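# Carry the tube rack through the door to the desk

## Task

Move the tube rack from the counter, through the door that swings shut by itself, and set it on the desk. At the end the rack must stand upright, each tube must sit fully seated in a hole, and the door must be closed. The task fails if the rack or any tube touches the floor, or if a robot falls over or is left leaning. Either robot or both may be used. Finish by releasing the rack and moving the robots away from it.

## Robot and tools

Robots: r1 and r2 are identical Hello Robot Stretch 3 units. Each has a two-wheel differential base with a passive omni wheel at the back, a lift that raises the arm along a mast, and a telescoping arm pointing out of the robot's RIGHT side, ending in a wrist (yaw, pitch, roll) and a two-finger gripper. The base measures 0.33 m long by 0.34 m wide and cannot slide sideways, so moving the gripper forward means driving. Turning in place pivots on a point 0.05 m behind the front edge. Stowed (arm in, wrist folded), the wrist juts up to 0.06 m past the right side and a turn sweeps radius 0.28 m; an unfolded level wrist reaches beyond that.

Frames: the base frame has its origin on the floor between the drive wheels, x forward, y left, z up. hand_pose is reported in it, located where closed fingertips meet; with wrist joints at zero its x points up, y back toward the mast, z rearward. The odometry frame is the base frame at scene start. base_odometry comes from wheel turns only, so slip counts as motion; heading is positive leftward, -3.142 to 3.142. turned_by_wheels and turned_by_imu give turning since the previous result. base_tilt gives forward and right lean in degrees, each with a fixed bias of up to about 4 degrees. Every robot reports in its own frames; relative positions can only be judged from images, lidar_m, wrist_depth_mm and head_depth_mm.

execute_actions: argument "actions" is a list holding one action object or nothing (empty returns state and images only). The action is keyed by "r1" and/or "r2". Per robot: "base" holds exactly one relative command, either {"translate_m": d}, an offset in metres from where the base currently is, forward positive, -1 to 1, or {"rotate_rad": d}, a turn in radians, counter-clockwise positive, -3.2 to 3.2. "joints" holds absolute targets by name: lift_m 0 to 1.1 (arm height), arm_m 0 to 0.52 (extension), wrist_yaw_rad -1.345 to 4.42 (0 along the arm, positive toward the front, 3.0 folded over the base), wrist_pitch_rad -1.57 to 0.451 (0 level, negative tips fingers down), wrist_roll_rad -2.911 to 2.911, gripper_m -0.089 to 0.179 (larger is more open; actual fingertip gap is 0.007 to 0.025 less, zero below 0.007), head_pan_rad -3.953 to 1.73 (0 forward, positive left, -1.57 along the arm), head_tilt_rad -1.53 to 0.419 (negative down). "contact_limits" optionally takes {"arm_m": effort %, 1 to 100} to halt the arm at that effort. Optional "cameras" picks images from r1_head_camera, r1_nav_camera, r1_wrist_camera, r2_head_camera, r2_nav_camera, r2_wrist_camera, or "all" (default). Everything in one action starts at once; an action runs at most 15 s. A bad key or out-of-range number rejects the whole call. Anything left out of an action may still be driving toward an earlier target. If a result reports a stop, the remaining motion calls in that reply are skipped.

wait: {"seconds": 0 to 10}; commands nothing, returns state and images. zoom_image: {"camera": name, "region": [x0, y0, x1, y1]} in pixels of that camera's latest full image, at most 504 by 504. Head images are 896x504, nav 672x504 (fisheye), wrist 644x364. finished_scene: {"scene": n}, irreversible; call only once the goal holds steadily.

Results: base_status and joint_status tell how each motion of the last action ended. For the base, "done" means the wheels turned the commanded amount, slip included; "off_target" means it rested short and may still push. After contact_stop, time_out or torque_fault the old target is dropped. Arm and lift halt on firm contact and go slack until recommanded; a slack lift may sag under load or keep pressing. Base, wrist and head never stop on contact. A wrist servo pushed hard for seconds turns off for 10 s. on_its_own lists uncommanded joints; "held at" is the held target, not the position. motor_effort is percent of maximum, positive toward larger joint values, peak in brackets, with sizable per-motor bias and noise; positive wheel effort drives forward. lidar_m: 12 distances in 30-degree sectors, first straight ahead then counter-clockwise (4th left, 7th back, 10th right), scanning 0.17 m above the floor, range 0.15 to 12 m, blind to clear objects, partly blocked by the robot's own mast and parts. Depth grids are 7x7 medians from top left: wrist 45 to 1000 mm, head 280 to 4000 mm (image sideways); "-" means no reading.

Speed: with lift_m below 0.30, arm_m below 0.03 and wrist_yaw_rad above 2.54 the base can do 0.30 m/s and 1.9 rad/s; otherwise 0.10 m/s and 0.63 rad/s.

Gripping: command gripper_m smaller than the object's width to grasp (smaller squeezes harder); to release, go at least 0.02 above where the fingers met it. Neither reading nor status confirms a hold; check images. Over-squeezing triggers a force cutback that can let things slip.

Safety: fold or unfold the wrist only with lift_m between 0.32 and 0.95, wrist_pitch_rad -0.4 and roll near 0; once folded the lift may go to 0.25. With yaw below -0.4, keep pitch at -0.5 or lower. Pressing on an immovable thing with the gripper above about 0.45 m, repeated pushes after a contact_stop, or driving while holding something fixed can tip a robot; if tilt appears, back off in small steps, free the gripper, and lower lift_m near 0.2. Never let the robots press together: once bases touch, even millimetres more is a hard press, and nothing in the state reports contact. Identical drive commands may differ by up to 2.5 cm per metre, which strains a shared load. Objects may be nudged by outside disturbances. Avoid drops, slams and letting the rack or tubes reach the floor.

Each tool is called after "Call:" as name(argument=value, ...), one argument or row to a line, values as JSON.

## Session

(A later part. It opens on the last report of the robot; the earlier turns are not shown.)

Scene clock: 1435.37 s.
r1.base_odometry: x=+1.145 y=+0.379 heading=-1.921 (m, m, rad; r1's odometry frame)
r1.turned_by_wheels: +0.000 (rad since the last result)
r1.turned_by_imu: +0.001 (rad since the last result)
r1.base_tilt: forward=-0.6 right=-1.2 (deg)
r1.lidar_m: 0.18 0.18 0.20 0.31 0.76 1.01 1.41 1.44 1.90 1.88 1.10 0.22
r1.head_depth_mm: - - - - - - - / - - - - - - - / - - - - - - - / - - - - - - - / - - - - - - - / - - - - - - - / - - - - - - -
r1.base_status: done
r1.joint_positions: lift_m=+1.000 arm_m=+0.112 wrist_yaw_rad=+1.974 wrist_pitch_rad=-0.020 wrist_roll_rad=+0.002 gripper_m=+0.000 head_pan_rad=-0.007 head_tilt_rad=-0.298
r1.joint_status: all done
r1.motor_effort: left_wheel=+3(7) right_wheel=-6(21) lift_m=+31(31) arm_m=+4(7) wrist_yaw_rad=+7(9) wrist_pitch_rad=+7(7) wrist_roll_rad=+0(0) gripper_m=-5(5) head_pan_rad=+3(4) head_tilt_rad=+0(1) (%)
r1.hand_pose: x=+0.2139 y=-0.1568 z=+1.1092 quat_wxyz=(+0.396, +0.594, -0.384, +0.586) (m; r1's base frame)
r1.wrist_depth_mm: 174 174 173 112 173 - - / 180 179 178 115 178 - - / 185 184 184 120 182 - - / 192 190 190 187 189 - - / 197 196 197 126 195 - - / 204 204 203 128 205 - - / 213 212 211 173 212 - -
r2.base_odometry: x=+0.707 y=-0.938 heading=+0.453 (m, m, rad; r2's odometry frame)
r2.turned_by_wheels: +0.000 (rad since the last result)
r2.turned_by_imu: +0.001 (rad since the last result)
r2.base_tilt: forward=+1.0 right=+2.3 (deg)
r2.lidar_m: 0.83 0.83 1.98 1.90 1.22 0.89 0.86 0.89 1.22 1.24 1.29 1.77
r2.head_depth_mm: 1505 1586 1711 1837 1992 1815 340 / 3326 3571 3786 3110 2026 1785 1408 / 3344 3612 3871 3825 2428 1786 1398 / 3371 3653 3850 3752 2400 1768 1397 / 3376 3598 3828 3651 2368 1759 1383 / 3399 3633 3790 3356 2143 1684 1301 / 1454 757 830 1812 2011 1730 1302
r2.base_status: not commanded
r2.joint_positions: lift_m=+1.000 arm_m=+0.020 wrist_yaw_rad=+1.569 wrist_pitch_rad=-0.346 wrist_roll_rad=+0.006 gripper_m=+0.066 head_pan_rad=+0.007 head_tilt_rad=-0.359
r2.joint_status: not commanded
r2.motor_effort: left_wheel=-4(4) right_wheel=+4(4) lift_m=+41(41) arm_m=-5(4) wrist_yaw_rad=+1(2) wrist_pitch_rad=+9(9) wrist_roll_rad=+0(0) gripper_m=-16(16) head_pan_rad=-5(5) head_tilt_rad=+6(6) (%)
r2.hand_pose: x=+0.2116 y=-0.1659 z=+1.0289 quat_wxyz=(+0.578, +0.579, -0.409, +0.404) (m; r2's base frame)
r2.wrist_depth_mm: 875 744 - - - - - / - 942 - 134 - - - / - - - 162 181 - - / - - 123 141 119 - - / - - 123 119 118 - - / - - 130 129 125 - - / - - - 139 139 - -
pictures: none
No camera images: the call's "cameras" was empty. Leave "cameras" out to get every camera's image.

E=+7. Translate with arm +0.0145.

Call:
execute_actions(
  actions=[
    {"r1": {"base": {"translate_m": -0.048}, "joints": {"arm_m": 0.127}}},
  ],
)

Scene clock: 1440.43 s.
r1.base_odometry: x=+1.162 y=+0.425 heading=-1.921 (m, m, rad; r1's odometry frame)
r1.turned_by_wheels: +0.000 (rad since the last result)
r1.turned_by_imu: +0.001 (rad since the last result)
r1.base_tilt: forward=-0.6 right=-1.1 (deg)
r1.lidar_m: 0.19 0.19 0.21 0.35 0.76 1.00 1.36 1.39 1.83 1.88 1.13 0.22
r1.head_depth_mm: - - - - - - - / - - - - - - - / - - - - - - - / - - - - - - - / - - - - - - - / - - - - - - - / - - - - - - -
r1.base_status: done
r1.joint_positions: lift_m=+1.000 arm_m=+0.127 wrist_yaw_rad=+1.978 wrist_pitch_rad=-0.020 wrist_roll_rad=+0.002 gripper_m=+0.000 head_pan_rad=-0.007 head_tilt_rad=-0.298
r1.joint_status: all done
r1.motor_effort: left_wheel=+4(9) right_wheel=-6(21) lift_m=+32(32) arm_m=+4(9) wrist_yaw_rad=+2(10) wrist_pitch_rad=+7(7) wrist_roll_rad=+0(0) gripper_m=-5(6) head_pan_rad=+3(3) head_tilt_rad=-1(2) (%)
r1.hand_pose: x=+0.2135 y=-0.1704 z=+1.1092 quat_wxyz=(+0.395, +0.595, -0.383, +0.586) (m; r1's base frame)
r1.wrist_depth_mm: 181 179 175 113 169 - - / 188 185 181 116 174 - - / 194 191 187 120 180 - - / 200 197 193 186 187 - - / 208 204 199 125 193 - - / 216 212 207 129 198 - - / 224 220 214 140 208 - -
r2.base_odometry: x=+0.707 y=-0.938 heading=+0.453 (m, m, rad; r2's odometry frame)
r2.turned_by_wheels: +0.000 (rad since the last result)
r2.turned_by_imu: +0.001 (rad since the last result)
r2.base_tilt: forward=+1.0 right=+2.2 (deg)
r2.lidar_m: 1.84 0.83 1.98 1.90 1.22 0.89 0.86 0.89 1.22 1.25 1.30 1.77
r2.head_depth_mm: 1503 1587 1696 1824 1982 1798 340 / 3356 3580 3810 3082 2030 1784 1411 / 3378 3602 3856 3795 2445 1766 1404 / 3366 3625 3900 3794 2400 1773 1396 / 3386 3625 3825 3658 2376 1754 1383 / 3387 3623 3889 3408 2265 1683 1340 / 827 746 805 827 983 1458 1333
r2.base_status: not commanded
r2.joint_positions: lift_m=+1.000 arm_m=+0.020 wrist_yaw_rad=+1.569 wrist_pitch_rad=-0.346 wrist_roll_rad=+0.006 gripper_m=+0.066 head_pan_rad=+0.007 head_tilt_rad=-0.359
r2.joint_status: not commanded
r2.motor_effort: left_wheel=-4(4) right_wheel=+4(4) lift_m=+41(41) arm_m=-4(4) wrist_yaw_rad=+1(2) wrist_pitch_rad=+9(9) wrist_roll_rad=+0(0) gripper_m=-16(17) head_pan_rad=-5(5) head_tilt_rad=+6(6) (%)
r2.hand_pose: x=+0.2116 y=-0.1659 z=+1.0289 quat_wxyz=(+0.578, +0.579, -0.409, +0.404) (m; r2's base frame)
r2.wrist_depth_mm: 900 766 - - - - - / - 819 - 134 - - - / - - - 162 180 - - / - - 123 141 120 - - / - - 124 119 117 - - / - - 130 128 126 - - / - - - 140 140 - -
pictures: r1_head_camera (sideways: a quarter turn clockwise sets it upright), r1_nav_camera (sideways: a quarter turn counterclockwise sets it upright), r1_wrist_camera, r2_head_camera (sideways: a quarter turn clockwise sets it upright), r2_nav_camera (sideways: a quarter turn counterclockwise sets it upright), r2_wrist_camera
Images, in order (width x height): r1_head_camera 896x504, r1_nav_camera 672x504, r1_wrist_camera 644x364, r2_head_camera 896x504, r2_nav_camera 672x504, r2_wrist_camera 644x364.

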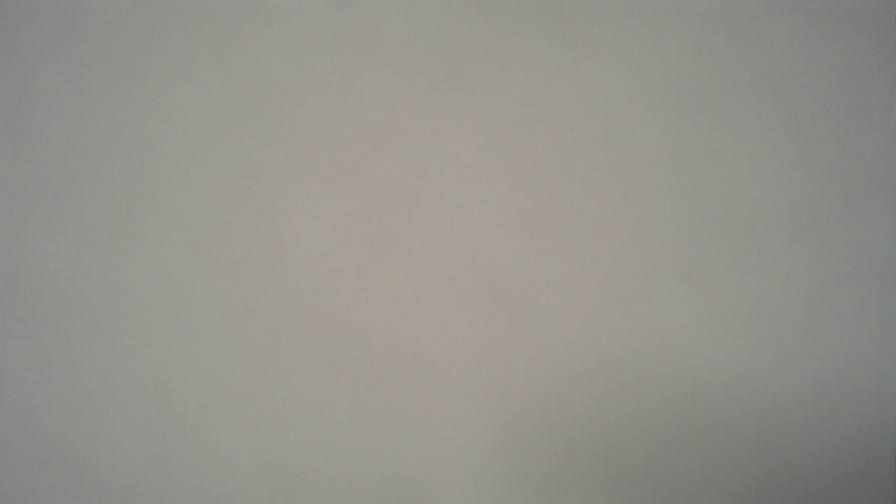

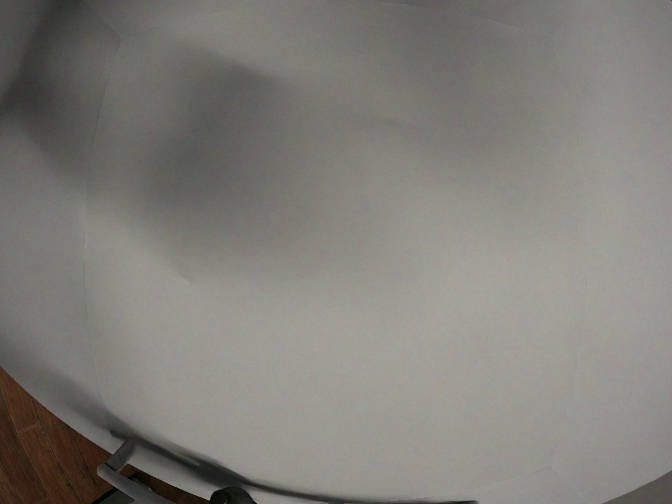

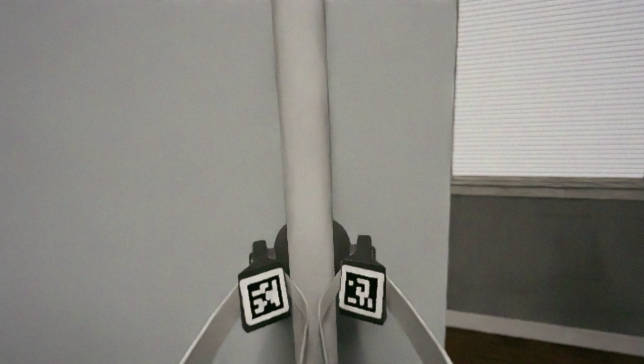

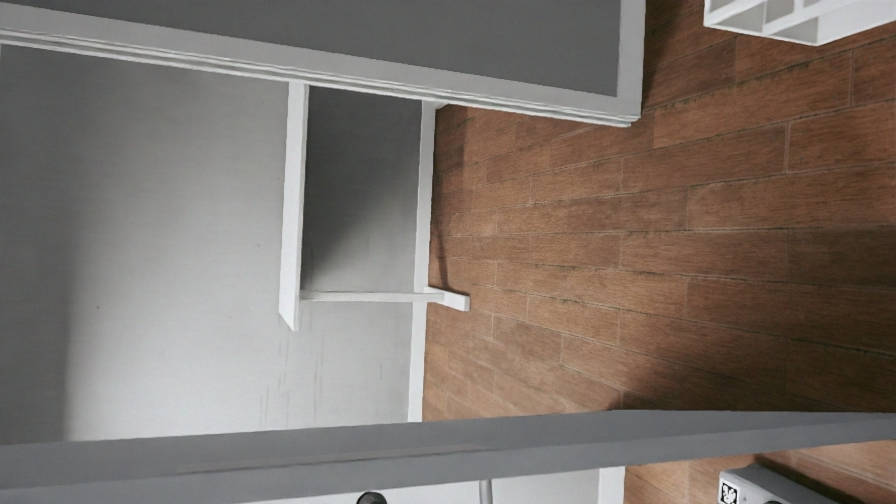

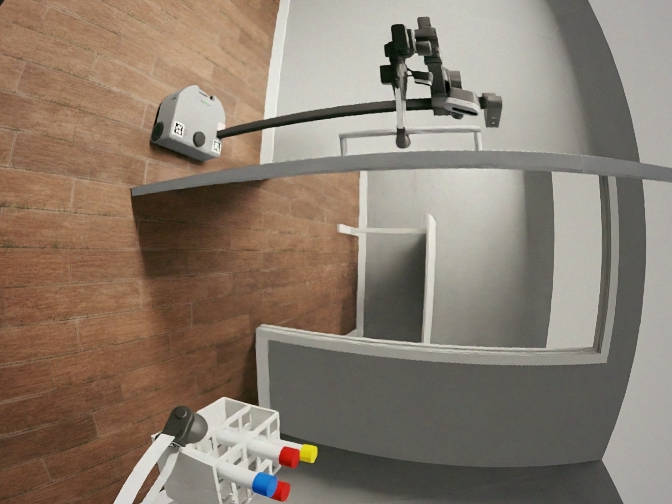

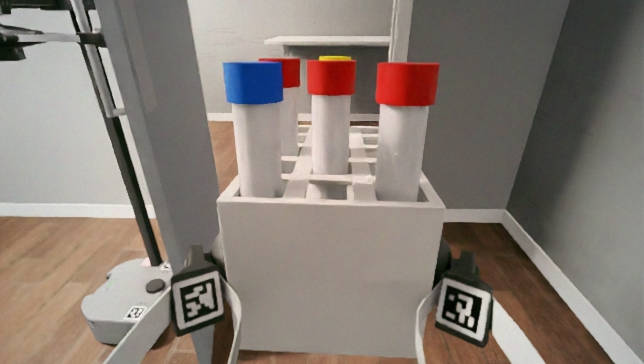

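Call:
execute_actions(
  actions=[
    {"r2": {"base": {"translate_m": 0.55}}},
  ],
)

Scene clock: 1495.17 s.
r1.base_odometry: x=+1.162 y=+0.425 heading=-1.921 (m, m, rad; r1's odometry frame)
r1.turned_by_wheels: +0.000 (rad since the last result)
r1.turned_by_imu: +0.002 (rad since the last result)
r1.base_tilt: forward=-0.6 right=-1.1 (deg)
r1.lidar_m: 0.19 0.19 0.21 0.35 0.76 1.00 1.36 1.39 1.83 1.88 0.66 0.22
r1.head_depth_mm: - - - - - - - / - - - - - - - / - - - - - - - / - - - - - - - / - - - - - - - / - - - - - - - / - - - - - - -
r1.base_status: not commanded
r1.joint_positions: lift_m=+1.000 arm_m=+0.127 wrist_yaw_rad=+1.978 wrist_pitch_rad=-0.020 wrist_roll_rad=+0.002 gripper_m=+0.000 head_pan_rad=-0.007 head_tilt_rad=-0.298
r1.joint_status: not commanded
r1.motor_effort: left_wheel=+4(4) right_wheel=-6(6) lift_m=+31(31) arm_m=+4(4) wrist_yaw_rad=+2(2) wrist_pitch_rad=+7(7) wrist_roll_rad=+0(0) gripper_m=-5(5) head_pan_rad=+4(3) head_tilt_rad=-1(0) (%)
r1.hand_pose: x=+0.2135 y=-0.1704 z=+1.1092 quat_wxyz=(+0.395, +0.595, -0.383, +0.586) (m; r1's base frame)
r1.wrist_depth_mm: 181 178 176 113 169 - - / 188 185 180 116 174 - - / 193 191 187 120 180 - 530 / 201 197 194 186 186 - - / 207 204 200 126 192 - - / 218 212 207 129 198 - - / 224 220 215 140 208 - -
r2.base_odometry: x=+1.202 y=-0.697 heading=+0.453 (m, m, rad; r2's odometry frame)
r2.turned_by_wheels: +0.000 (rad since the last result)
r2.turned_by_imu: +0.004 (rad since the last result)
r2.base_tilt: forward=+1.0 right=+2.2 (deg)
r2.lidar_m: 2.93 0.38 0.35 1.90 1.98 1.46 1.40 1.46 1.29 1.25 1.30 1.30
r2.head_depth_mm: 2904 3045 3159 1365 1379 1447 340 / 2888 3062 3206 3535 2465 1792 1413 / 2902 3076 3252 3492 2434 1770 1400 / 2879 3102 3334 3463 2401 1769 1396 / 2866 3109 3293 3474 2383 1755 1391 / 2877 3127 3352 3501 2359 1744 1383 / 2918 3126 3349 3378 2145 1551 1298
r2.base_status: done
r2.joint_positions: lift_m=+1.000 arm_m=+0.020 wrist_yaw_rad=+1.569 wrist_pitch_rad=-0.346 wrist_roll_rad=+0.006 gripper_m=+0.066 head_pan_rad=+0.007 head_tilt_rad=-0.359
r2.joint_status: not commanded
r2.motor_effort: left_wheel=-4(4) right_wheel=+4(9) lift_m=+41(41) arm_m=-4(4) wrist_yaw_rad=+3(1) wrist_pitch_rad=+9(8) wrist_roll_rad=+0(0) gripper_m=-16(15) head_pan_rad=-4(5) head_tilt_rad=+6(6) (%)
r2.hand_pose: x=+0.2116 y=-0.1659 z=+1.0289 quat_wxyz=(+0.578, +0.579, -0.409, +0.404) (m; r2's base frame)
r2.wrist_depth_mm: 623 - - - - - 989 / 592 - - 134 - - - / 582 - - 162 179 - - / 592 983 123 141 120 - - / 568 949 123 120 118 - - / 555 842 130 129 126 - - / 543 810 - 139 139 - -
pictures: r1_head_camera (sideways: a quarter turn clockwise sets it upright), r1_nav_camera (sideways: a quarter turn counterclockwise sets it upright), r1_wrist_camera, r2_head_camera (sideways: a quarter turn clockwise sets it upright), r2_nav_camera (sideways: a quarter turn counterclockwise sets it upright), r2_wrist_camera
Images, in order (width x height): r1_head_camera 896x504, r1_nav_camera 672x504, r1_wrist_camera 644x364, r2_head_camera 896x504, r2_nav_camera 672x504, r2_wrist_camera 644x364.

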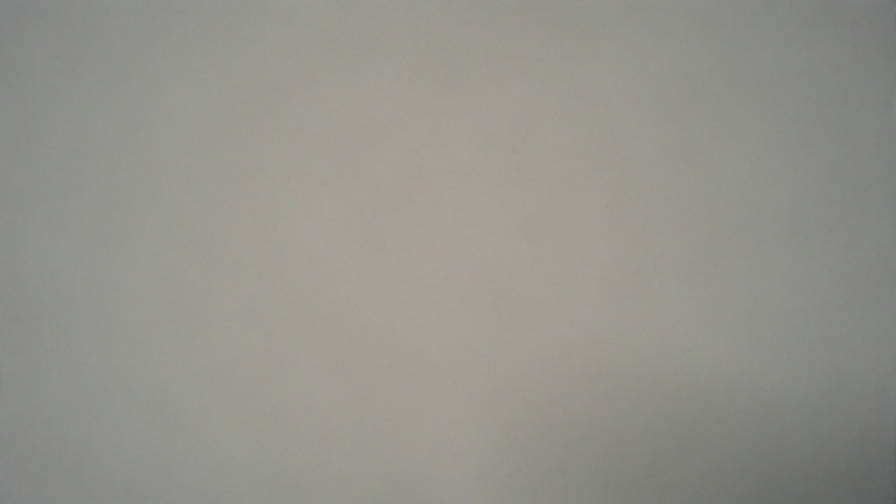

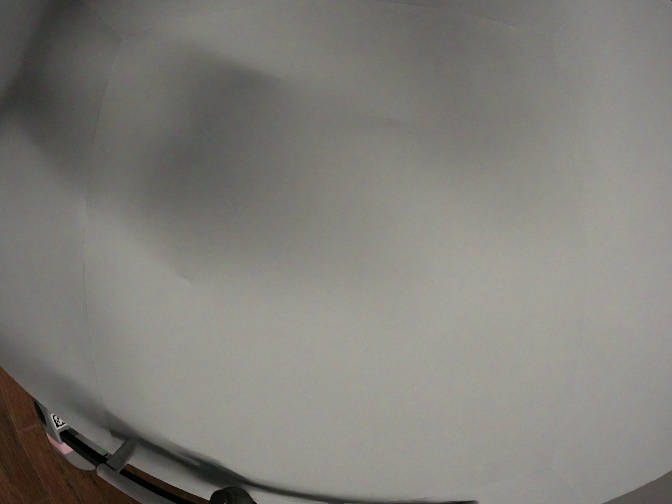

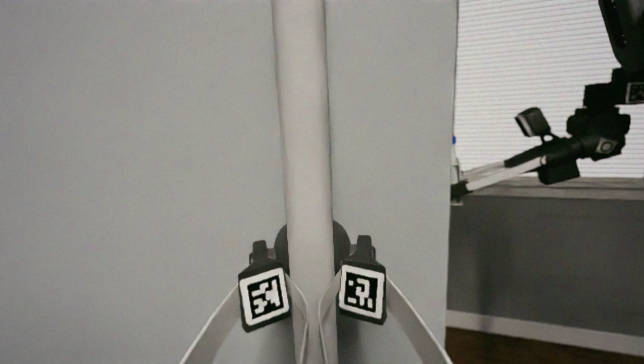

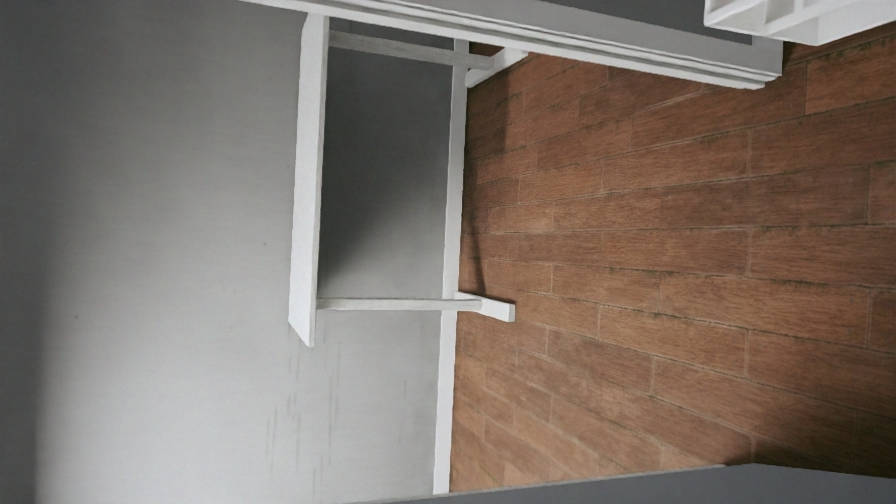

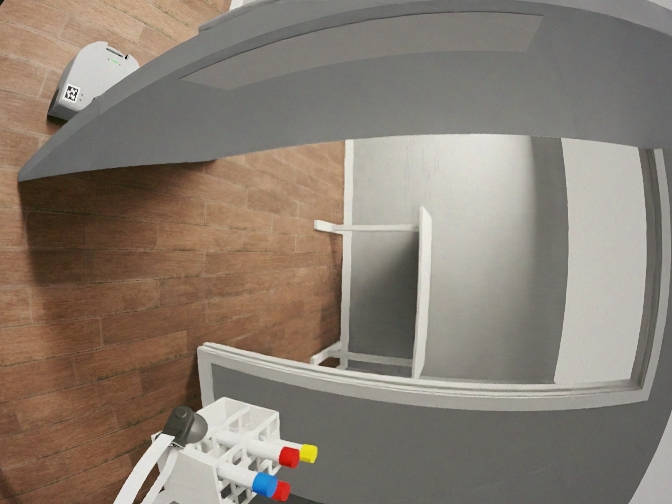

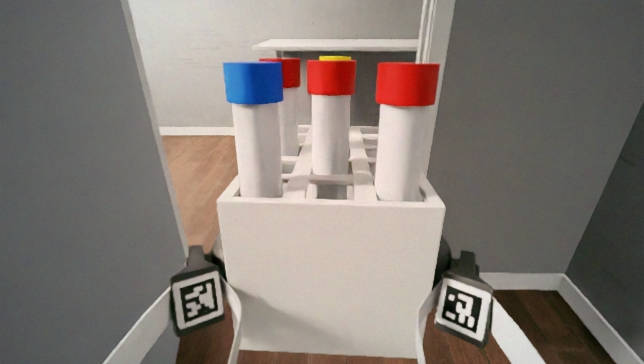

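Call:
execute_actions(
  actions=[
    {"r1": {"base": {"rotate_rad": -0.13}, "joints": {"arm_m": 0.1065}}},
  ],
  cameras=[],
)

Scene clock: 1531.77 s.
r1.base_odometry: x=+1.162 y=+0.424 heading=-2.050 (m, m, rad; r1's odometry frame)
r1.turned_by_wheels: -0.130 (rad since the last result)
r1.turned_by_imu: -0.127 (rad since the last result)
r1.base_tilt: forward=-0.6 right=-1.1 (deg)
r1.lidar_m: 0.17 0.17 0.18 0.28 0.74 0.91 1.36 1.36 1.65 1.88 1.89 0.22
r1.head_depth_mm: - - - - - - - / - - - - - - - / - - - - - - - / - - - - - - - / - - - - - - - / - - - - - - - / - - - - - - -
r1.base_status: done
r1.joint_positions: lift_m=+1.000 arm_m=+0.107 wrist_yaw_rad=+1.973 wrist_pitch_rad=-0.020 wrist_roll_rad=+0.002 gripper_m=+0.000 head_pan_rad=-0.007 head_tilt_rad=-0.298
r1.joint_status: all done
r1.motor_effort: left_wheel=+4(13) right_wheel=-9(20) lift_m=+32(32) arm_m=-4(6) wrist_yaw_rad=+8(8) wrist_pitch_rad=+7(7) wrist_roll_rad=+0(0) gripper_m=-5(5) head_pan_rad=+4(3) head_tilt_rad=-2(1) (%)
r1.hand_pose: x=+0.2140 y=-0.1517 z=+1.1092 quat_wxyz=(+0.396, +0.594, -0.384, +0.585) (m; r1's base frame)
r1.wrist_depth_mm: 168 169 171 112 176 - 405 / 173 174 176 116 180 - 479 / 178 179 183 123 188 605 - / 183 185 188 188 193 - - / 190 191 193 126 199 - - / 196 198 199 129 208 - - / 204 205 210 208 214 - -
r2.base_odometry: x=+1.202 y=-0.697 heading=+0.453 (m, m, rad; r2's odometry frame)
r2.turned_by_wheels: +0.000 (rad since the last result)
r2.turned_by_imu: +0.001 (rad since the last result)
r2.base_tilt: forward=+1.0 right=+2.3 (deg)
r2.lidar_m: 2.93 0.42 0.37 1.90 1.97 1.46 1.41 1.46 1.29 1.25 1.29 1.30
r2.head_depth_mm: 2876 3101 3168 1357 1377 1453 340 / 2873 3100 3268 3464 2450 1784 1401 / 2873 3076 3240 3446 2443 1782 1403 / 2877 3107 3300 3513 2414 1769 1392 / 2894 3070 3307 3441 2379 1754 1385 / 2888 3104 3348 3455 2369 1738 1379 / 2915 3102 3331 3375 2129 1552 1296
r2.base_status: not commanded
r2.joint_positions: lift_m=+1.000 arm_m=+0.020 wrist_yaw_rad=+1.569 wrist_pitch_rad=-0.346 wrist_roll_rad=+0.006 gripper_m=+0.066 head_pan_rad=+0.007 head_tilt_rad=-0.359
r2.joint_status: not commanded
r2.motor_effort: left_wheel=-3(3) right_wheel=+4(4) lift_m=+41(41) arm_m=-4(4) wrist_yaw_rad=+1(3) wrist_pitch_rad=+9(9) wrist_roll_rad=+0(0) gripper_m=-15(16) head_pan_rad=-5(4) head_tilt_rad=+6(6) (%)
r2.hand_pose: x=+0.2116 y=-0.1659 z=+1.0289 quat_wxyz=(+0.578, +0.579, -0.409, +0.404) (m; r2's base frame)
r2.wrist_depth_mm: 655 - - - - - 984 / 628 - - 135 - - - / 620 - - 162 181 - - / 605 - 123 141 119 - - / 588 952 123 119 117 - - / 566 854 130 128 126 - - / 568 827 - 139 140 - -
pictures: none
No camera images: the call's "cameras" was empty. Leave "cameras" out to get every camera's image.

E=+8. Translate −0.048 with arm +0.0168.

Call:
execute_actions(
  actions=[
    {"r1": {"base": {"translate_m": -0.048}, "joints": {"arm_m": 0.1235}}},
  ],
  cameras=[],
)

Scene clock: 1539.23 s.
r1.base_odometry: x=+1.184 y=+0.467 heading=-2.050 (m, m, rad; r1's odometry frame)
r1.turned_by_wheels: +0.000 (rad since the last result)
r1.turned_by_imu: +0.001 (rad since the last result)
r1.base_tilt: forward=-0.6 right=-1.1 (deg)
r1.lidar_m: 0.18 0.18 0.19 0.31 0.74 0.89 1.31 1.32 1.59 1.89 1.90 0.22
r1.head_depth_mm: - - - - - - - / - - - - - - - / - - - - - - - / - - - - - - - / - - - - - - - / - - - - - - - / - - - - - - -
r1.base_status: done
r1.joint_positions: lift_m=+1.000 arm_m=+0.123 wrist_yaw_rad=+1.973 wrist_pitch_rad=-0.020 wrist_roll_rad=+0.002 gripper_m=+0.000 head_pan_rad=-0.007 head_tilt_rad=-0.298
r1.joint_status: all done
r1.motor_effort: left_wheel=+3(8) right_wheel=-6(21) lift_m=+32(32) arm_m=+4(7) wrist_yaw_rad=+9(8) wrist_pitch_rad=+7(7) wrist_roll_rad=+0(0) gripper_m=-6(5) head_pan_rad=+4(3) head_tilt_rad=-1(1) (%)
r1.hand_pose: x=+0.2140 y=-0.1681 z=+1.1092 quat_wxyz=(+0.396, +0.594, -0.384, +0.585) (m; r1's base frame)
r1.wrist_depth_mm: 174 174 173 112 172 - 447 / 179 179 178 115 177 - 496 / 185 184 183 121 183 659 - / 192 190 190 187 190 - - / 197 197 197 125 195 - - / 205 204 204 128 204 - - / 213 212 211 175 212 - -
r2.base_odometry: x=+1.202 y=-0.697 heading=+0.453 (m, m, rad; r2's odometry frame)
r2.turned_by_wheels: +0.000 (rad since the last result)
r2.turned_by_imu: +0.001 (rad since the last result)
r2.base_tilt: forward=+1.0 right=+2.3 (deg)
r2.lidar_m: 2.93 0.51 0.40 1.91 1.98 1.46 1.41 1.46 1.29 1.25 1.30 1.30
r2.head_depth_mm: 2876 3077 3170 1363 1382 1450 340 / 2899 3084 3219 3477 2450 1787 1409 / 2881 3071 3227 3495 2410 1775 1402 / 2868 3084 3357 3444 2400 1764 1396 / 2857 3056 3310 3437 2382 1752 1390 / 2891 3075 3320 3465 2375 1747 1384 / 2891 3121 3343 3358 2135 1566 1339
r2.base_status: not commanded
r2.joint_positions: lift_m=+1.000 arm_m=+0.020 wrist_yaw_rad=+1.569 wrist_pitch_rad=-0.346 wrist_roll_rad=+0.006 gripper_m=+0.066 head_pan_rad=+0.007 head_tilt_rad=-0.359
r2.joint_status: not commanded
r2.motor_effort: left_wheel=-4(4) right_wheel=+4(4) lift_m=+41(41) arm_m=-4(5) wrist_yaw_rad=+1(2) wrist_pitch_rad=+9(9) wrist_roll_rad=+0(0) gripper_m=-16(15) head_pan_rad=-4(4) head_tilt_rad=+6(6) (%)
r2.hand_pose: x=+0.2116 y=-0.1659 z=+1.0289 quat_wxyz=(+0.578, +0.579, -0.409, +0.404) (m; r2's base frame)
r2.wrist_depth_mm: 688 - - - - - 988 / 653 - - 134 - - - / 658 - - 162 181 - - / 642 - 124 141 119 - - / 652 - 123 119 118 - - / 637 896 131 128 126 - - / 615 869 - 139 140 - -
pictures: none
No camera images: the call's "cameras" was empty. Leave "cameras" out to get every camera's image.

Call:
execute_actions(
  actions=[
    {"r2": {"base": {"translate_m": 0.7}}},
  ],
  cameras=["r2_nav_camera", "r2_wrist_camera"],
)

Scene clock: 1552.37 s.
r1.base_odometry: x=+1.184 y=+0.467 heading=-2.050 (m, m, rad; r1's odometry frame)
r1.turned_by_wheels: +0.000 (rad since the last result)
r1.turned_by_imu: +0.002 (rad since the last result)
r1.base_tilt: forward=-0.6 right=-1.1 (deg)
r1.lidar_m: 0.18 0.18 0.19 0.31 0.74 0.89 1.31 1.31 1.60 1.89 1.90 0.22
r1.head_depth_mm: - - - - - - - / - - - - - - - / - - - - - - - / - - - - - - - / - - - - - - - / - - - - - - - / - - - - - - -
r1.base_status: not commanded
r1.joint_positions: lift_m=+1.000 arm_m=+0.123 wrist_yaw_rad=+1.973 wrist_pitch_rad=-0.020 wrist_roll_rad=+0.002 gripper_m=+0.000 head_pan_rad=-0.007 head_tilt_rad=-0.298
r1.joint_status: not commanded
r1.motor_effort: left_wheel=+3(3) right_wheel=-6(6) lift_m=+32(32) arm_m=+4(4) wrist_yaw_rad=+8(9) wrist_pitch_rad=+6(7) wrist_roll_rad=+0(0) gripper_m=-5(5) head_pan_rad=+4(3) head_tilt_rad=-2(2) (%)
r1.hand_pose: x=+0.2140 y=-0.1681 z=+1.1092 quat_wxyz=(+0.396, +0.594, -0.384, +0.585) (m; r1's base frame)
r1.wrist_depth_mm: 174 174 173 112 172 - - / 179 179 179 116 177 - - / 186 184 184 120 183 - - / 190 191 190 186 189 - - / 198 197 196 125 195 - - / 205 205 203 128 203 - - / 212 212 212 174 212 - -
r2.base_odometry: x=+1.831 y=-0.391 heading=+0.453 (m, m, rad; r2's odometry frame)
r2.turned_by_wheels: +0.000 (rad since the last result)
r2.turned_by_imu: +0.005 (rad since the last result)
r2.base_tilt: forward=+1.1 right=+2.3 (deg)
r2.lidar_m: 2.24 0.70 0.45 0.41 0.41 0.50 2.10 1.77 1.30 1.25 0.71 0.70
r2.head_depth_mm: 2262 2406 2508 2767 2431 1798 340 / 2261 2409 2525 2807 2464 1789 1412 / 2265 2404 2536 2783 2444 1778 1405 / 2260 2422 2541 2809 2418 1772 1399 / 2285 2442 2559 2793 2390 1756 1389 / 2270 2432 2603 2808 2367 1739 1378 / 2288 2453 2647 2838 2345 1729 1381
r2.base_status: done
r2.joint_positions: lift_m=+1.000 arm_m=+0.020 wrist_yaw_rad=+1.569 wrist_pitch_rad=-0.346 wrist_roll_rad=+0.006 gripper_m=+0.066 head_pan_rad=+0.007 head_tilt_rad=-0.359
r2.joint_status: not commanded
r2.motor_effort: left_wheel=-3(4) right_wheel=+4(10) lift_m=+41(41) arm_m=-5(5) wrist_yaw_rad=+1(3) wrist_pitch_rad=+9(9) wrist_roll_rad=+0(0) gripper_m=-16(16) head_pan_rad=-5(5) head_tilt_rad=+6(6) (%)
r2.hand_pose: x=+0.2116 y=-0.1659 z=+1.0289 quat_wxyz=(+0.578, +0.579, -0.409, +0.404) (m; r2's base frame)
r2.wrist_depth_mm: - - - - - - 376 / - - - 135 - - 395 / - - - 162 182 - 423 / - - 124 140 119 548 465 / - - 123 119 117 557 506 / - - 130 128 126 575 555 / 793 - - 139 140 620 609
pictures: r2_nav_camera (sideways: a quarter turn counterclockwise sets it upright), r2_wrist_camera
Images, in order (width x height): r2_nav_camera 672x504, r2_wrist_camera 644x364.

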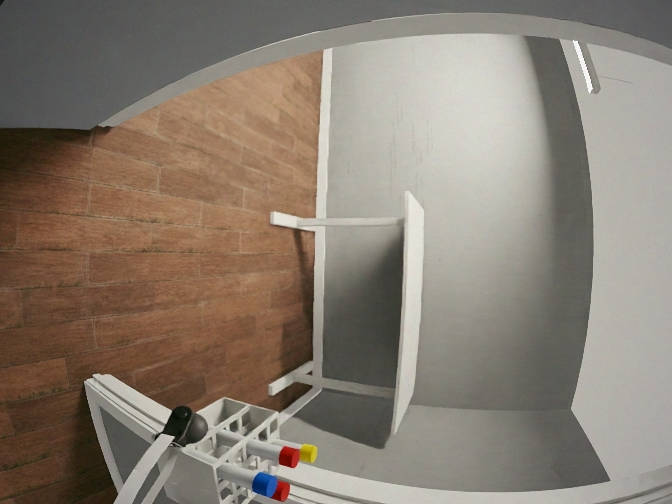

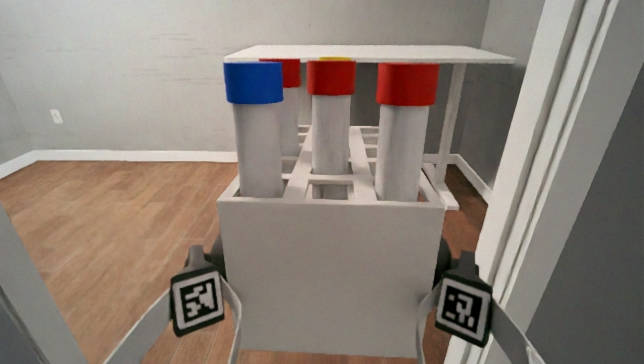

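Call:
execute_actions(
  actions=[
    {"r2": {"base": {"translate_m": 1.0}}},
  ],
  cameras=["r2_head_camera", "r2_nav_camera", "r2_wrist_camera"],
)

Scene clock: 1574.43 s.
r1.base_odometry: x=+1.184 y=+0.467 heading=-2.050 (m, m, rad; r1's odometry frame)
r1.turned_by_wheels: +0.000 (rad since the last result)
r1.turned_by_imu: +0.002 (rad since the last result)
r1.base_tilt: forward=-0.5 right=-1.1 (deg)
r1.lidar_m: 0.18 0.18 0.19 0.31 0.74 0.89 1.31 1.32 1.59 1.89 1.90 0.22
r1.head_depth_mm: - - - - - - - / - - - - - - - / - - - - - - - / - - - - - - - / - - - - - - - / - - - - - - - / - - - - - - -
r1.base_status: not commanded
r1.joint_positions: lift_m=+1.000 arm_m=+0.123 wrist_yaw_rad=+1.973 wrist_pitch_rad=-0.020 wrist_roll_rad=+0.002 gripper_m=+0.000 head_pan_rad=-0.007 head_tilt_rad=-0.298
r1.joint_status: not commanded
r1.motor_effort: left_wheel=+3(3) right_wheel=-6(6) lift_m=+31(32) arm_m=+4(4) wrist_yaw_rad=+8(8) wrist_pitch_rad=+7(7) wrist_roll_rad=+0(0) gripper_m=-5(5) head_pan_rad=+3(3) head_tilt_rad=-1(1) (%)
r1.hand_pose: x=+0.2140 y=-0.1681 z=+1.1092 quat_wxyz=(+0.396, +0.594, -0.384, +0.585) (m; r1's base frame)
r1.wrist_depth_mm: 174 173 173 112 172 - - / 180 179 178 116 177 - - / 185 185 184 120 182 - - / 191 190 190 187 189 - - / 198 197 197 125 196 - - / 204 204 204 129 202 - - / 212 212 212 174 211 - -
r2.base_odometry: x=+2.730 y=+0.046 heading=+0.453 (m, m, rad; r2's odometry frame)
r2.turned_by_wheels: +0.000 (rad since the last result)
r2.turned_by_imu: +0.007 (rad since the last result)
r2.base_tilt: forward=+1.0 right=+2.3 (deg)
r2.lidar_m: 1.25 1.73 2.39 1.36 0.67 0.70 1.41 0.69 0.61 1.26 1.32 1.55
r2.head_depth_mm: 1381 1477 1582 1062 1848 1798 340 / 1392 1481 1579 1138 1862 1790 1404 / 1387 1489 1581 1125 1866 1777 1408 / 1390 1490 1585 1102 1871 1766 1396 / 1398 1495 1588 1088 1849 1700 1383 / 1400 1496 1596 1074 1857 1681 1345 / 1407 1509 1618 1683 1889 1733 1368
r2.base_status: done
r2.joint_positions: lift_m=+1.000 arm_m=+0.020 wrist_yaw_rad=+1.569 wrist_pitch_rad=-0.346 wrist_roll_rad=+0.006 gripper_m=+0.066 head_pan_rad=+0.007 head_tilt_rad=-0.359
r2.joint_status: not commanded
r2.motor_effort: left_wheel=-3(5) right_wheel=+4(11) lift_m=+41(41) arm_m=-5(5) wrist_yaw_rad=+2(2) wrist_pitch_rad=+9(9) wrist_roll_rad=+0(0) gripper_m=-15(16) head_pan_rad=-5(4) head_tilt_rad=+6(6) (%)
r2.hand_pose: x=+0.2116 y=-0.1659 z=+1.0289 quat_wxyz=(+0.578, +0.579, -0.409, +0.404) (m; r2's base frame)
r2.wrist_depth_mm: - - - - - - - / - - 837 134 836 - - / - - 782 162 180 - - / - - 123 141 119 - - / - - 123 119 117 - - / - - 130 129 126 - - / - - - 139 140 - -
pictures: r2_head_camera (sideways: a quarter turn clockwise sets it upright), r2_nav_camera (sideways: a quarter turn counterclockwise sets it upright), r2_wrist_camera
Images, in order (width x height): r2_head_camera 896x504, r2_nav_camera 672x504, r2_wrist_camera 644x364.

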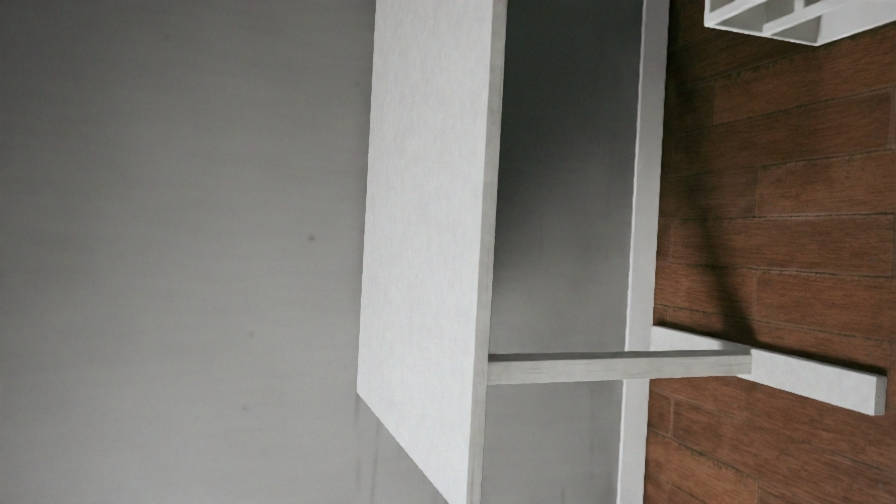

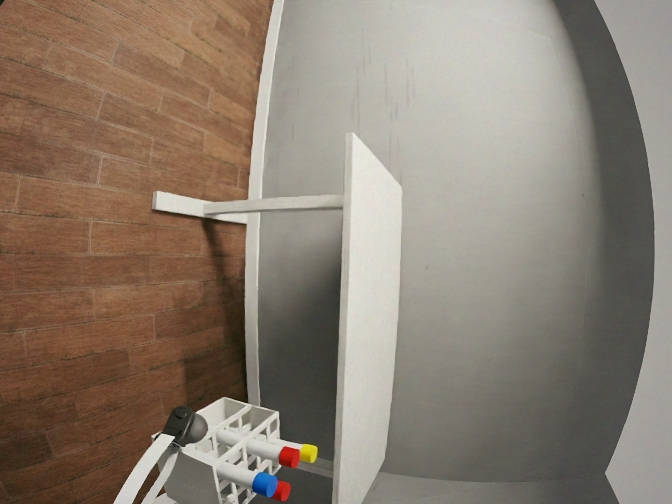

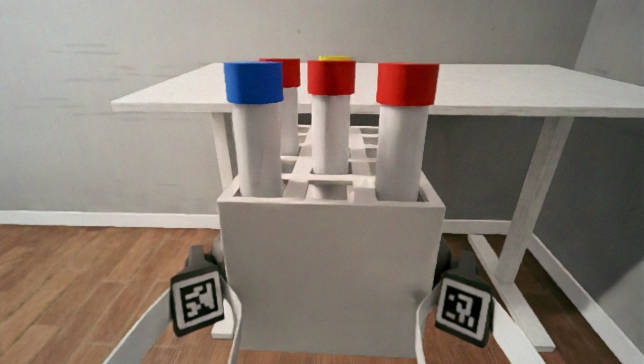

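Call:
execute_actions(
  actions=[
    {"r2": {"base": {"translate_m": 0.3}, "joints": {"lift_m": 1.1}}},
  ],
  cameras=["r2_head_camera", "r2_wrist_camera"],
)

Scene clock: 1630.17 s.
r1.base_odometry: x=+1.184 y=+0.467 heading=-2.050 (m, m, rad; r1's odometry frame)
r1.turned_by_wheels: +0.000 (rad since the last result)
r1.turned_by_imu: +0.001 (rad since the last result)
r1.base_tilt: forward=-0.7 right=-1.1 (deg)
r1.lidar_m: 0.18 0.18 0.19 0.30 0.74 0.89 1.31 1.32 1.59 1.89 1.90 0.22
r1.head_depth_mm: - - - - - - - / - - - - - - - / - - - - - - - / - - - - - - - / - - - - - - - / - - - - - - - / - - - - - - -
r1.base_status: not commanded
r1.joint_positions: lift_m=+1.000 arm_m=+0.123 wrist_yaw_rad=+1.973 wrist_pitch_rad=-0.020 wrist_roll_rad=+0.002 gripper_m=+0.000 head_pan_rad=-0.007 head_tilt_rad=-0.298
r1.joint_status: not commanded
r1.motor_effort: left_wheel=+3(3) right_wheel=-6(6) lift_m=+32(32) arm_m=+4(4) wrist_yaw_rad=+8(8) wrist_pitch_rad=+7(7) wrist_roll_rad=+0(0) gripper_m=-5(5) head_pan_rad=+4(4) head_tilt_rad=-1(2) (%)
r1.hand_pose: x=+0.2140 y=-0.1681 z=+1.1092 quat_wxyz=(+0.396, +0.594, -0.384, +0.585) (m; r1's base frame)
r1.wrist_depth_mm: 174 173 172 112 172 - - / 179 179 178 116 177 - - / 185 185 184 120 183 - - / 191 191 190 187 188 - - / 197 197 197 126 195 - - / 206 204 203 129 203 - - / 213 211 211 174 211 - -
r2.base_odometry: x=+3.000 y=+0.177 heading=+0.453 (m, m, rad; r2's odometry frame)
r2.turned_by_wheels: +0.000 (rad since the last result)
r2.turned_by_imu: +0.002 (rad since the last result)
r2.base_tilt: forward=+1.0 right=+2.3 (deg)
r2.lidar_m: 0.95 0.96 1.96 2.47 0.94 0.84 1.53 0.82 0.96 1.27 1.32 1.41
r2.head_depth_mm: 1123 1199 1288 1063 672 1624 1423 / 1126 1202 1290 1049 701 1619 1415 / 1131 1203 1298 1035 694 1642 1402 / 1138 1219 1301 1020 688 1636 1395 / 1133 1214 1306 1004 682 1633 1392 / 1138 1225 1308 990 714 1161 1295 / 1145 1223 1313 979 705 1647 1372
r2.base_status: done
r2.joint_positions: lift_m=+1.100 arm_m=+0.020 wrist_yaw_rad=+1.569 wrist_pitch_rad=-0.346 wrist_roll_rad=+0.006 gripper_m=+0.066 head_pan_rad=+0.007 head_tilt_rad=-0.359
r2.joint_status: all done
r2.motor_effort: left_wheel=-4(5) right_wheel=+4(10) lift_m=+41(43) arm_m=-5(4) wrist_yaw_rad=+1(1) wrist_pitch_rad=+9(9) wrist_roll_rad=+0(1) gripper_m=-16(15) head_pan_rad=-5(5) head_tilt_rad=+6(5) (%)
r2.hand_pose: x=+0.2115 y=-0.1659 z=+1.1288 quat_wxyz=(+0.578, +0.579, -0.408, +0.404) (m; r2's base frame)
r2.wrist_depth_mm: - - - - - - - / - - - 134 - - - / - - 770 161 180 927 904 / - 613 124 141 119 623 616 / - - 123 119 117 - - / - - 130 129 126 - - / - - - 139 140 - -
pictures: r2_head_camera (sideways: a quarter turn clockwise sets it upright), r2_wrist_camera
Images, in order (width x height): r2_head_camera 896x504, r2_wrist_camera 644x364.

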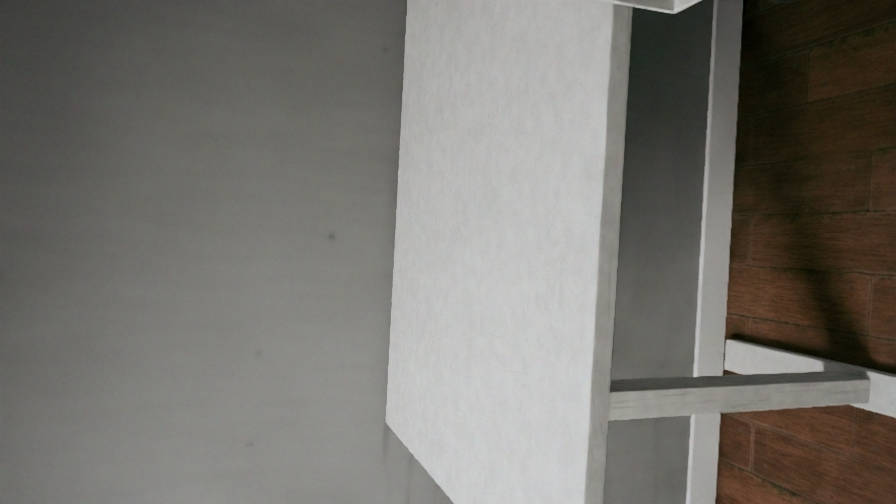

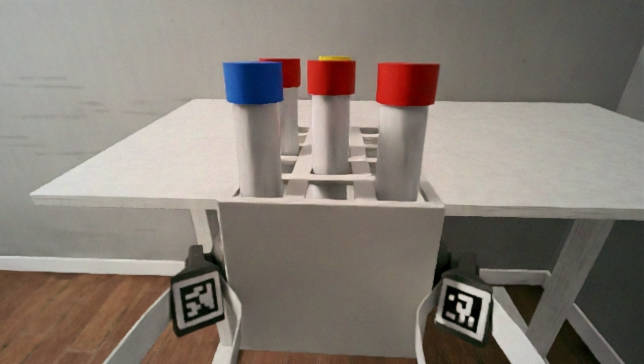

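Call:
execute_actions(
  actions=[
    {"r1": {"base": {"translate_m": 0.048}, "joints": {"arm_m": 0.1065}}, "r2": {"base": {"translate_m": 0.44}}},
  ],
  cameras=["r2_wrist_camera"],
)

Scene clock: 1687.77 s.
r1.base_odometry: x=+1.162 y=+0.424 heading=-2.050 (m, m, rad; r1's odometry frame)
r1.turned_by_wheels: +0.000 (rad since the last result)
r1.turned_by_imu: +0.002 (rad since the last result)
r1.base_tilt: forward=-0.6 right=-1.1 (deg)
r1.lidar_m: 0.17 0.17 0.18 0.28 0.74 0.91 1.36 1.36 1.65 1.89 1.89 0.22
r1.head_depth_mm: - - - - - - - / - - - - - - - / - - - - - - - / - - - - - - - / - - - - - - - / - - - - - - - / - - - - - - -
r1.base_status: done
r1.joint_positions: lift_m=+1.000 arm_m=+0.107 wrist_yaw_rad=+1.970 wrist_pitch_rad=-0.020 wrist_roll_rad=+0.002 gripper_m=+0.000 head_pan_rad=-0.007 head_tilt_rad=-0.298
r1.joint_status: all done
r1.motor_effort: left_wheel=+4(9) right_wheel=-10(12) lift_m=+32(32) arm_m=-4(7) wrist_yaw_rad=+12(29) wrist_pitch_rad=+6(7) wrist_roll_rad=+0(0) gripper_m=-5(7) head_pan_rad=+4(3) head_tilt_rad=-2(2) (%)
r1.hand_pose: x=+0.2143 y=-0.1524 z=+1.1092 quat_wxyz=(+0.397, +0.594, -0.385, +0.585) (m; r1's base frame)
r1.wrist_depth_mm: 168 169 171 112 175 - - / 172 174 177 116 181 - - / 177 180 181 120 187 - - / 183 185 188 187 193 - - / 190 192 193 126 200 - - / 196 197 198 128 208 - - / 202 205 209 142 217 - -
r2.base_odometry: x=+3.396 y=+0.370 heading=+0.452 (m, m, rad; r2's odometry frame)
r2.turned_by_wheels: +0.000 (rad since the last result)
r2.turned_by_imu: +0.003 (rad since the last result)
r2.base_tilt: forward=+1.0 right=+2.3 (deg)
r2.lidar_m: 0.92 0.53 1.33 2.49 1.55 1.22 1.65 1.20 1.32 1.27 1.07 0.95
r2.head_depth_mm: 744 794 849 908 669 472 385 / 744 796 856 901 663 486 383 / 749 800 858 905 659 483 381 / 751 802 861 906 653 480 379 / 756 805 865 910 647 476 377 / 757 808 870 912 639 473 375 / 757 811 869 907 636 470 373
r2.base_status: done
r2.joint_positions: lift_m=+1.100 arm_m=+0.020 wrist_yaw_rad=+1.569 wrist_pitch_rad=-0.346 wrist_roll_rad=+0.006 gripper_m=+0.066 head_pan_rad=+0.007 head_tilt_rad=-0.359
r2.joint_status: not commanded
r2.motor_effort: left_wheel=-3(5) right_wheel=+4(11) lift_m=+41(41) arm_m=-4(5) wrist_yaw_rad=+1(2) wrist_pitch_rad=+9(9) wrist_roll_rad=+0(0) gripper_m=-16(16) head_pan_rad=-4(4) head_tilt_rad=+6(5) (%)
r2.hand_pose: x=+0.2115 y=-0.1659 z=+1.1288 quat_wxyz=(+0.578, +0.579, -0.408, +0.404) (m; r2's base frame)
r2.wrist_depth_mm: 758 741 752 749 729 728 698 / 807 834 781 134 768 783 755 / 900 870 765 163 181 842 799 / 916 637 123 140 119 623 621 / 476 478 123 119 118 479 479 / 384 389 131 129 126 383 383 / 323 323 306 140 140 311 320
pictures: r2_wrist_camera
Images, in order (width x height): r2_wrist_camera 644x364.

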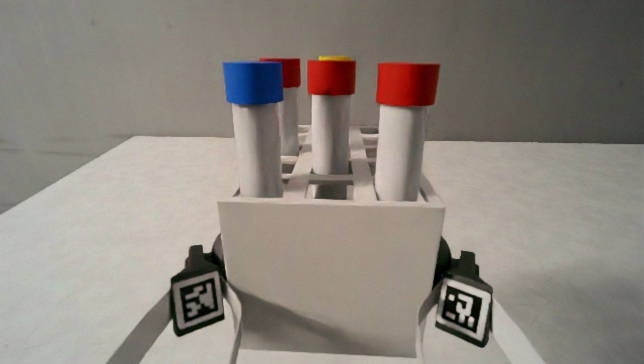

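Call:
execute_actions(
  actions=[
    {"r1": {"base": {"rotate_rad": 0.13}, "joints": {"arm_m": 0.129}}, "r2": {"joints": {"lift_m": 0.96}}},
  ],
  cameras=[],
)

Scene clock: 1700.07 s.
r1.base_odometry: x=+1.162 y=+0.424 heading=-1.920 (m, m, rad; r1's odometry frame)
r1.turned_by_wheels: +0.130 (rad since the last result)
r1.turned_by_imu: +0.130 (rad since the last result)
r1.base_tilt: forward=-0.6 right=-1.0 (deg)
r1.lidar_m: 0.19 0.19 0.21 0.35 0.76 1.00 1.36 1.39 1.83 1.89 1.93 0.22
r1.head_depth_mm: - - - - - - - / - - - - - - - / - - - - - - - / - - - - - - - / - - - - - - - / - - - - - - - / - - - - - - -
r1.base_status: done
r1.joint_positions: lift_m=+1.000 arm_m=+0.129 wrist_yaw_rad=+1.979 wrist_pitch_rad=-0.020 wrist_roll_rad=+0.002 gripper_m=+0.000 head_pan_rad=-0.007 head_tilt_rad=-0.298
r1.joint_status: all done
r1.motor_effort: left_wheel=-1(9) right_wheel=-2(6) lift_m=+31(32) arm_m=+5(7) wrist_yaw_rad=+1(12) wrist_pitch_rad=+7(7) wrist_roll_rad=+0(0) gripper_m=-5(5) head_pan_rad=+3(4) head_tilt_rad=-1(2) (%)
r1.hand_pose: x=+0.2133 y=-0.1719 z=+1.1092 quat_wxyz=(+0.394, +0.595, -0.382, +0.587) (m; r1's base frame)
r1.wrist_depth_mm: 182 179 175 116 168 - - / 188 185 181 117 175 - - / 194 191 187 120 179 - - / 202 198 193 125 186 - - / 209 204 199 126 192 - - / 217 213 208 129 198 - - / 225 221 216 175 207 - -
r2.base_odometry: x=+3.396 y=+0.370 heading=+0.452 (m, m, rad; r2's odometry frame)
r2.turned_by_wheels: +0.000 (rad since the last result)
r2.turned_by_imu: +0.001 (rad since the last result)
r2.base_tilt: forward=+1.0 right=+2.3 (deg)
r2.lidar_m: 0.92 0.53 1.33 2.50 1.55 1.22 1.63 1.21 1.32 1.27 1.07 0.95
r2.head_depth_mm: 744 794 850 908 670 488 344 / 745 794 855 902 664 486 383 / 747 799 857 905 658 483 381 / 752 801 861 906 651 480 379 / 752 805 864 910 647 477 377 / 756 808 868 912 641 473 375 / 757 813 869 910 635 470 373
r2.base_status: not commanded
r2.joint_positions: lift_m=+0.960 arm_m=+0.020 wrist_yaw_rad=+1.569 wrist_pitch_rad=-0.346 wrist_roll_rad=+0.006 gripper_m=+0.066 head_pan_rad=+0.007 head_tilt_rad=-0.359
r2.joint_status: all done
r2.motor_effort: left_wheel=-3(3) right_wheel=+4(4) lift_m=+26(34) arm_m=-4(4) wrist_yaw_rad=+1(2) wrist_pitch_rad=+9(9) wrist_roll_rad=+0(0) gripper_m=-16(15) head_pan_rad=-4(4) head_tilt_rad=+6(6) (%)
r2.hand_pose: x=+0.2115 y=-0.1659 z=+0.9893 quat_wxyz=(+0.578, +0.579, -0.408, +0.404) (m; r2's base frame)
r2.wrist_depth_mm: 743 737 740 741 726 706 701 / 813 771 654 134 659 764 749 / 476 481 402 161 182 481 472 / 330 327 123 141 119 328 325 / 250 247 123 119 117 249 245 / 202 202 131 128 126 199 199 / 168 169 158 139 140 163 167
pictures: none
No camera images: the call's "cameras" was empty. Leave "cameras" out to get every camera's image.

Call:
execute_actions(
  actions=[
    {"r1": {"base": {"translate_m": 0.096}, "joints": {"arm_m": 0.098}}, "r2": {"joints": {"lift_m": 0.947}}},
  ],
  cameras=[],
)

Scene clock: 1718.40 s.
r1.base_odometry: x=+1.129 y=+0.334 heading=-1.920 (m, m, rad; r1's odometry frame)
r1.turned_by_wheels: +0.000 (rad since the last result)
r1.turned_by_imu: +0.001 (rad since the last result)
r1.base_tilt: forward=-0.6 right=-1.1 (deg)
r1.lidar_m: 0.17 0.17 0.19 0.28 0.77 1.01 1.45 1.49 1.96 1.88 1.93 0.22
r1.head_depth_mm: - - - - - - - / - - - - - - - / - - - - - - - / - - - - - - - / - - - - - - - / - - - - - - - / - - - - - - -
r1.base_status: done
r1.joint_positions: lift_m=+1.000 arm_m=+0.098 wrist_yaw_rad=+1.976 wrist_pitch_rad=-0.020 wrist_roll_rad=+0.002 gripper_m=+0.000 head_pan_rad=-0.007 head_tilt_rad=-0.298
r1.joint_status: all done
r1.motor_effort: left_wheel=-3(8) right_wheel=-2(10) lift_m=+31(32) arm_m=-4(11) wrist_yaw_rad=+4(43) wrist_pitch_rad=+7(7) wrist_roll_rad=+0(0) gripper_m=-4(8) head_pan_rad=+3(4) head_tilt_rad=-2(1) (%)
r1.hand_pose: x=+0.2136 y=-0.1424 z=+1.1092 quat_wxyz=(+0.395, +0.595, -0.383, +0.586) (m; r1's base frame)
r1.wrist_depth_mm: 169 169 171 114 175 - - / 173 175 176 116 181 - - / 178 180 181 119 186 - - / 184 185 187 125 193 - - / 190 192 193 125 198 - - / 197 197 200 128 207 - - / 203 205 209 140 213 - -
r2.base_odometry: x=+3.396 y=+0.370 heading=+0.452 (m, m, rad; r2's odometry frame)
r2.turned_by_wheels: +0.000 (rad since the last result)
r2.turned_by_imu: +0.001 (rad since the last result)
r2.base_tilt: forward=+1.0 right=+2.3 (deg)
r2.lidar_m: 0.92 0.53 1.33 2.50 1.54 1.22 1.56 1.21 1.32 1.27 1.08 0.95
r2.head_depth_mm: 743 793 852 906 671 489 349 / 747 797 856 902 664 486 383 / 748 797 857 905 659 483 381 / 751 802 859 905 654 479 379 / 754 806 866 911 647 477 378 / 755 808 866 914 640 473 375 / 757 809 870 909 635 470 373
r2.base_status: not commanded
r2.joint_positions: lift_m=+0.947 arm_m=+0.020 wrist_yaw_rad=+1.569 wrist_pitch_rad=-0.346 wrist_roll_rad=+0.006 gripper_m=+0.066 head_pan_rad=+0.007 head_tilt_rad=-0.359
r2.joint_status: all done
r2.motor_effort: left_wheel=-3(4) right_wheel=+4(4) lift_m=+25(26) arm_m=-5(4) wrist_yaw_rad=+2(1) wrist_pitch_rad=+9(9) wrist_roll_rad=+0(0) gripper_m=-15(17) head_pan_rad=-5(5) head_tilt_rad=+6(6) (%)
r2.hand_pose: x=+0.2115 y=-0.1659 z=+0.9764 quat_wxyz=(+0.578, +0.579, -0.408, +0.404) (m; r2's base frame)
r2.wrist_depth_mm: 741 756 746 743 727 715 708 / 785 775 142 128 101 744 748 / 442 448 113 158 109 440 439 / 305 302 122 138 119 299 299 / 228 230 121 118 116 228 227 / 185 185 131 129 127 182 184 / 154 154 146 142 144 152 154
pictures: none
No camera images: the call's "cameras" was empty. Leave "cameras" out to get every camera's image.

Call:
execute_actions(
  actions=[],
  cameras=["r2_wrist_camera", "r2_nav_camera"],
)

Scene clock: 1740.83 s.
r1.base_odometry: x=+1.129 y=+0.334 heading=-1.920 (m, m, rad; r1's odometry frame)
r1.turned_by_wheels: +0.000 (rad since the last result)
r1.turned_by_imu: +0.001 (rad since the last result)
r1.base_tilt: forward=-0.5 right=-1.2 (deg)
r1.lidar_m: 0.17 0.17 0.19 0.28 0.77 1.01 1.45 1.49 1.96 1.88 1.93 0.22
r1.head_depth_mm: - - - - - - - / - - - - - - - / - - - - - - - / - - - - - - - / - - - - - - - / - - - - - - - / - - - - - - -
r1.base_status: done
r1.joint_positions: lift_m=+1.000 arm_m=+0.098 wrist_yaw_rad=+1.976 wrist_pitch_rad=-0.020 wrist_roll_rad=+0.002 gripper_m=+0.000 head_pan_rad=-0.007 head_tilt_rad=-0.298
r1.joint_status: all done
r1.motor_effort: left_wheel=-3(8) right_wheel=-2(10) lift_m=+31(32) arm_m=-4(11) wrist_yaw_rad=+4(43) wrist_pitch_rad=+7(7) wrist_roll_rad=+0(0) gripper_m=-4(8) head_pan_rad=+3(4) head_tilt_rad=-2(1) (%)
r1.hand_pose: x=+0.2136 y=-0.1424 z=+1.1092 quat_wxyz=(+0.395, +0.595, -0.383, +0.586) (m; r1's base frame)
r1.wrist_depth_mm: 168 169 171 114 174 - - / 173 174 176 116 181 - - / 178 179 180 120 186 - - / 185 185 187 125 192 - - / 190 192 194 125 199 - - / 197 199 198 128 206 - - / 202 205 209 140 215 - -
r2.base_odometry: x=+3.396 y=+0.370 heading=+0.452 (m, m, rad; r2's odometry frame)
r2.turned_by_wheels: +0.000 (rad since the last result)
r2.turned_by_imu: +0.000 (rad since the last result)
r2.base_tilt: forward=+1.0 right=+2.3 (deg)
r2.lidar_m: 0.92 0.53 1.32 2.50 1.55 1.22 1.56 1.20 1.31 1.27 1.07 0.95
r2.head_depth_mm: 744 792 852 904 670 489 349 / 746 796 855 902 664 486 383 / 748 802 856 904 659 482 381 / 752 802 862 908 653 480 379 / 753 804 868 911 647 477 377 / 756 808 869 915 641 473 375 / 760 811 871 909 636 470 373
r2.base_status: not commanded
r2.joint_positions: lift_m=+0.947 arm_m=+0.020 wrist_yaw_rad=+1.569 wrist_pitch_rad=-0.346 wrist_roll_rad=+0.006 gripper_m=+0.066 head_pan_rad=+0.007 head_tilt_rad=-0.359
r2.joint_status: all done
r2.motor_effort: left_wheel=-4(4) right_wheel=+4(4) lift_m=+26(26) arm_m=-4(4) wrist_yaw_rad=+0(1) wrist_pitch_rad=+9(9) wrist_roll_rad=+1(0) gripper_m=-16(17) head_pan_rad=-5(5) head_tilt_rad=+6(6) (%)
r2.hand_pose: x=+0.2115 y=-0.1659 z=+0.9764 quat_wxyz=(+0.578, +0.579, -0.408, +0.404) (m; r2's base frame)
r2.wrist_depth_mm: 777 762 738 728 740 729 728 / 809 790 143 127 101 745 756 / 438 441 371 158 109 438 426 / 304 301 122 139 120 298 296 / 227 229 122 117 117 227 228 / 184 185 131 129 126 185 183 / 154 155 145 143 144 151 154
pictures: r2_nav_camera (sideways: a quarter turn counterclockwise sets it upright), r2_wrist_camera
Images, in order (width x height): r2_nav_camera 672x504, r2_wrist_camera 644x364.

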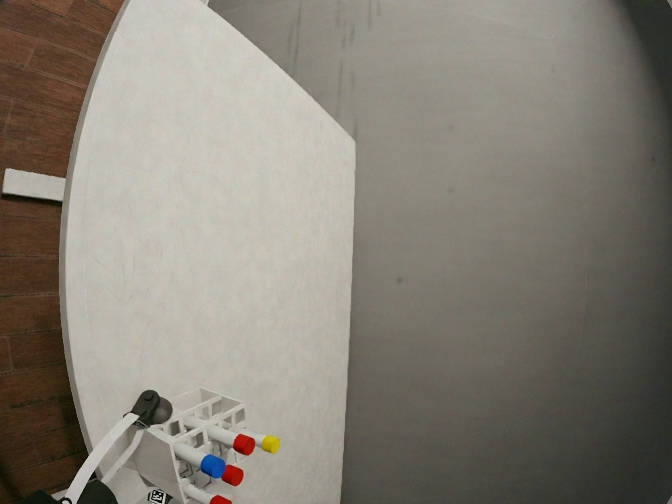

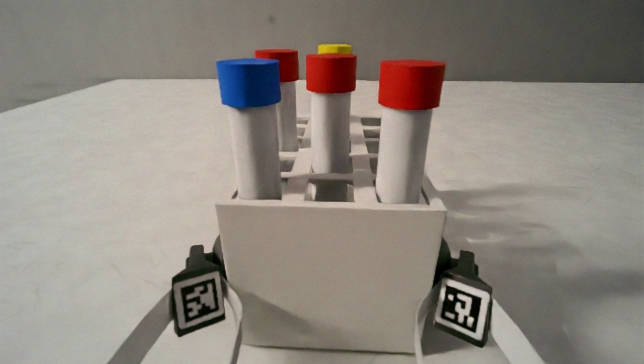

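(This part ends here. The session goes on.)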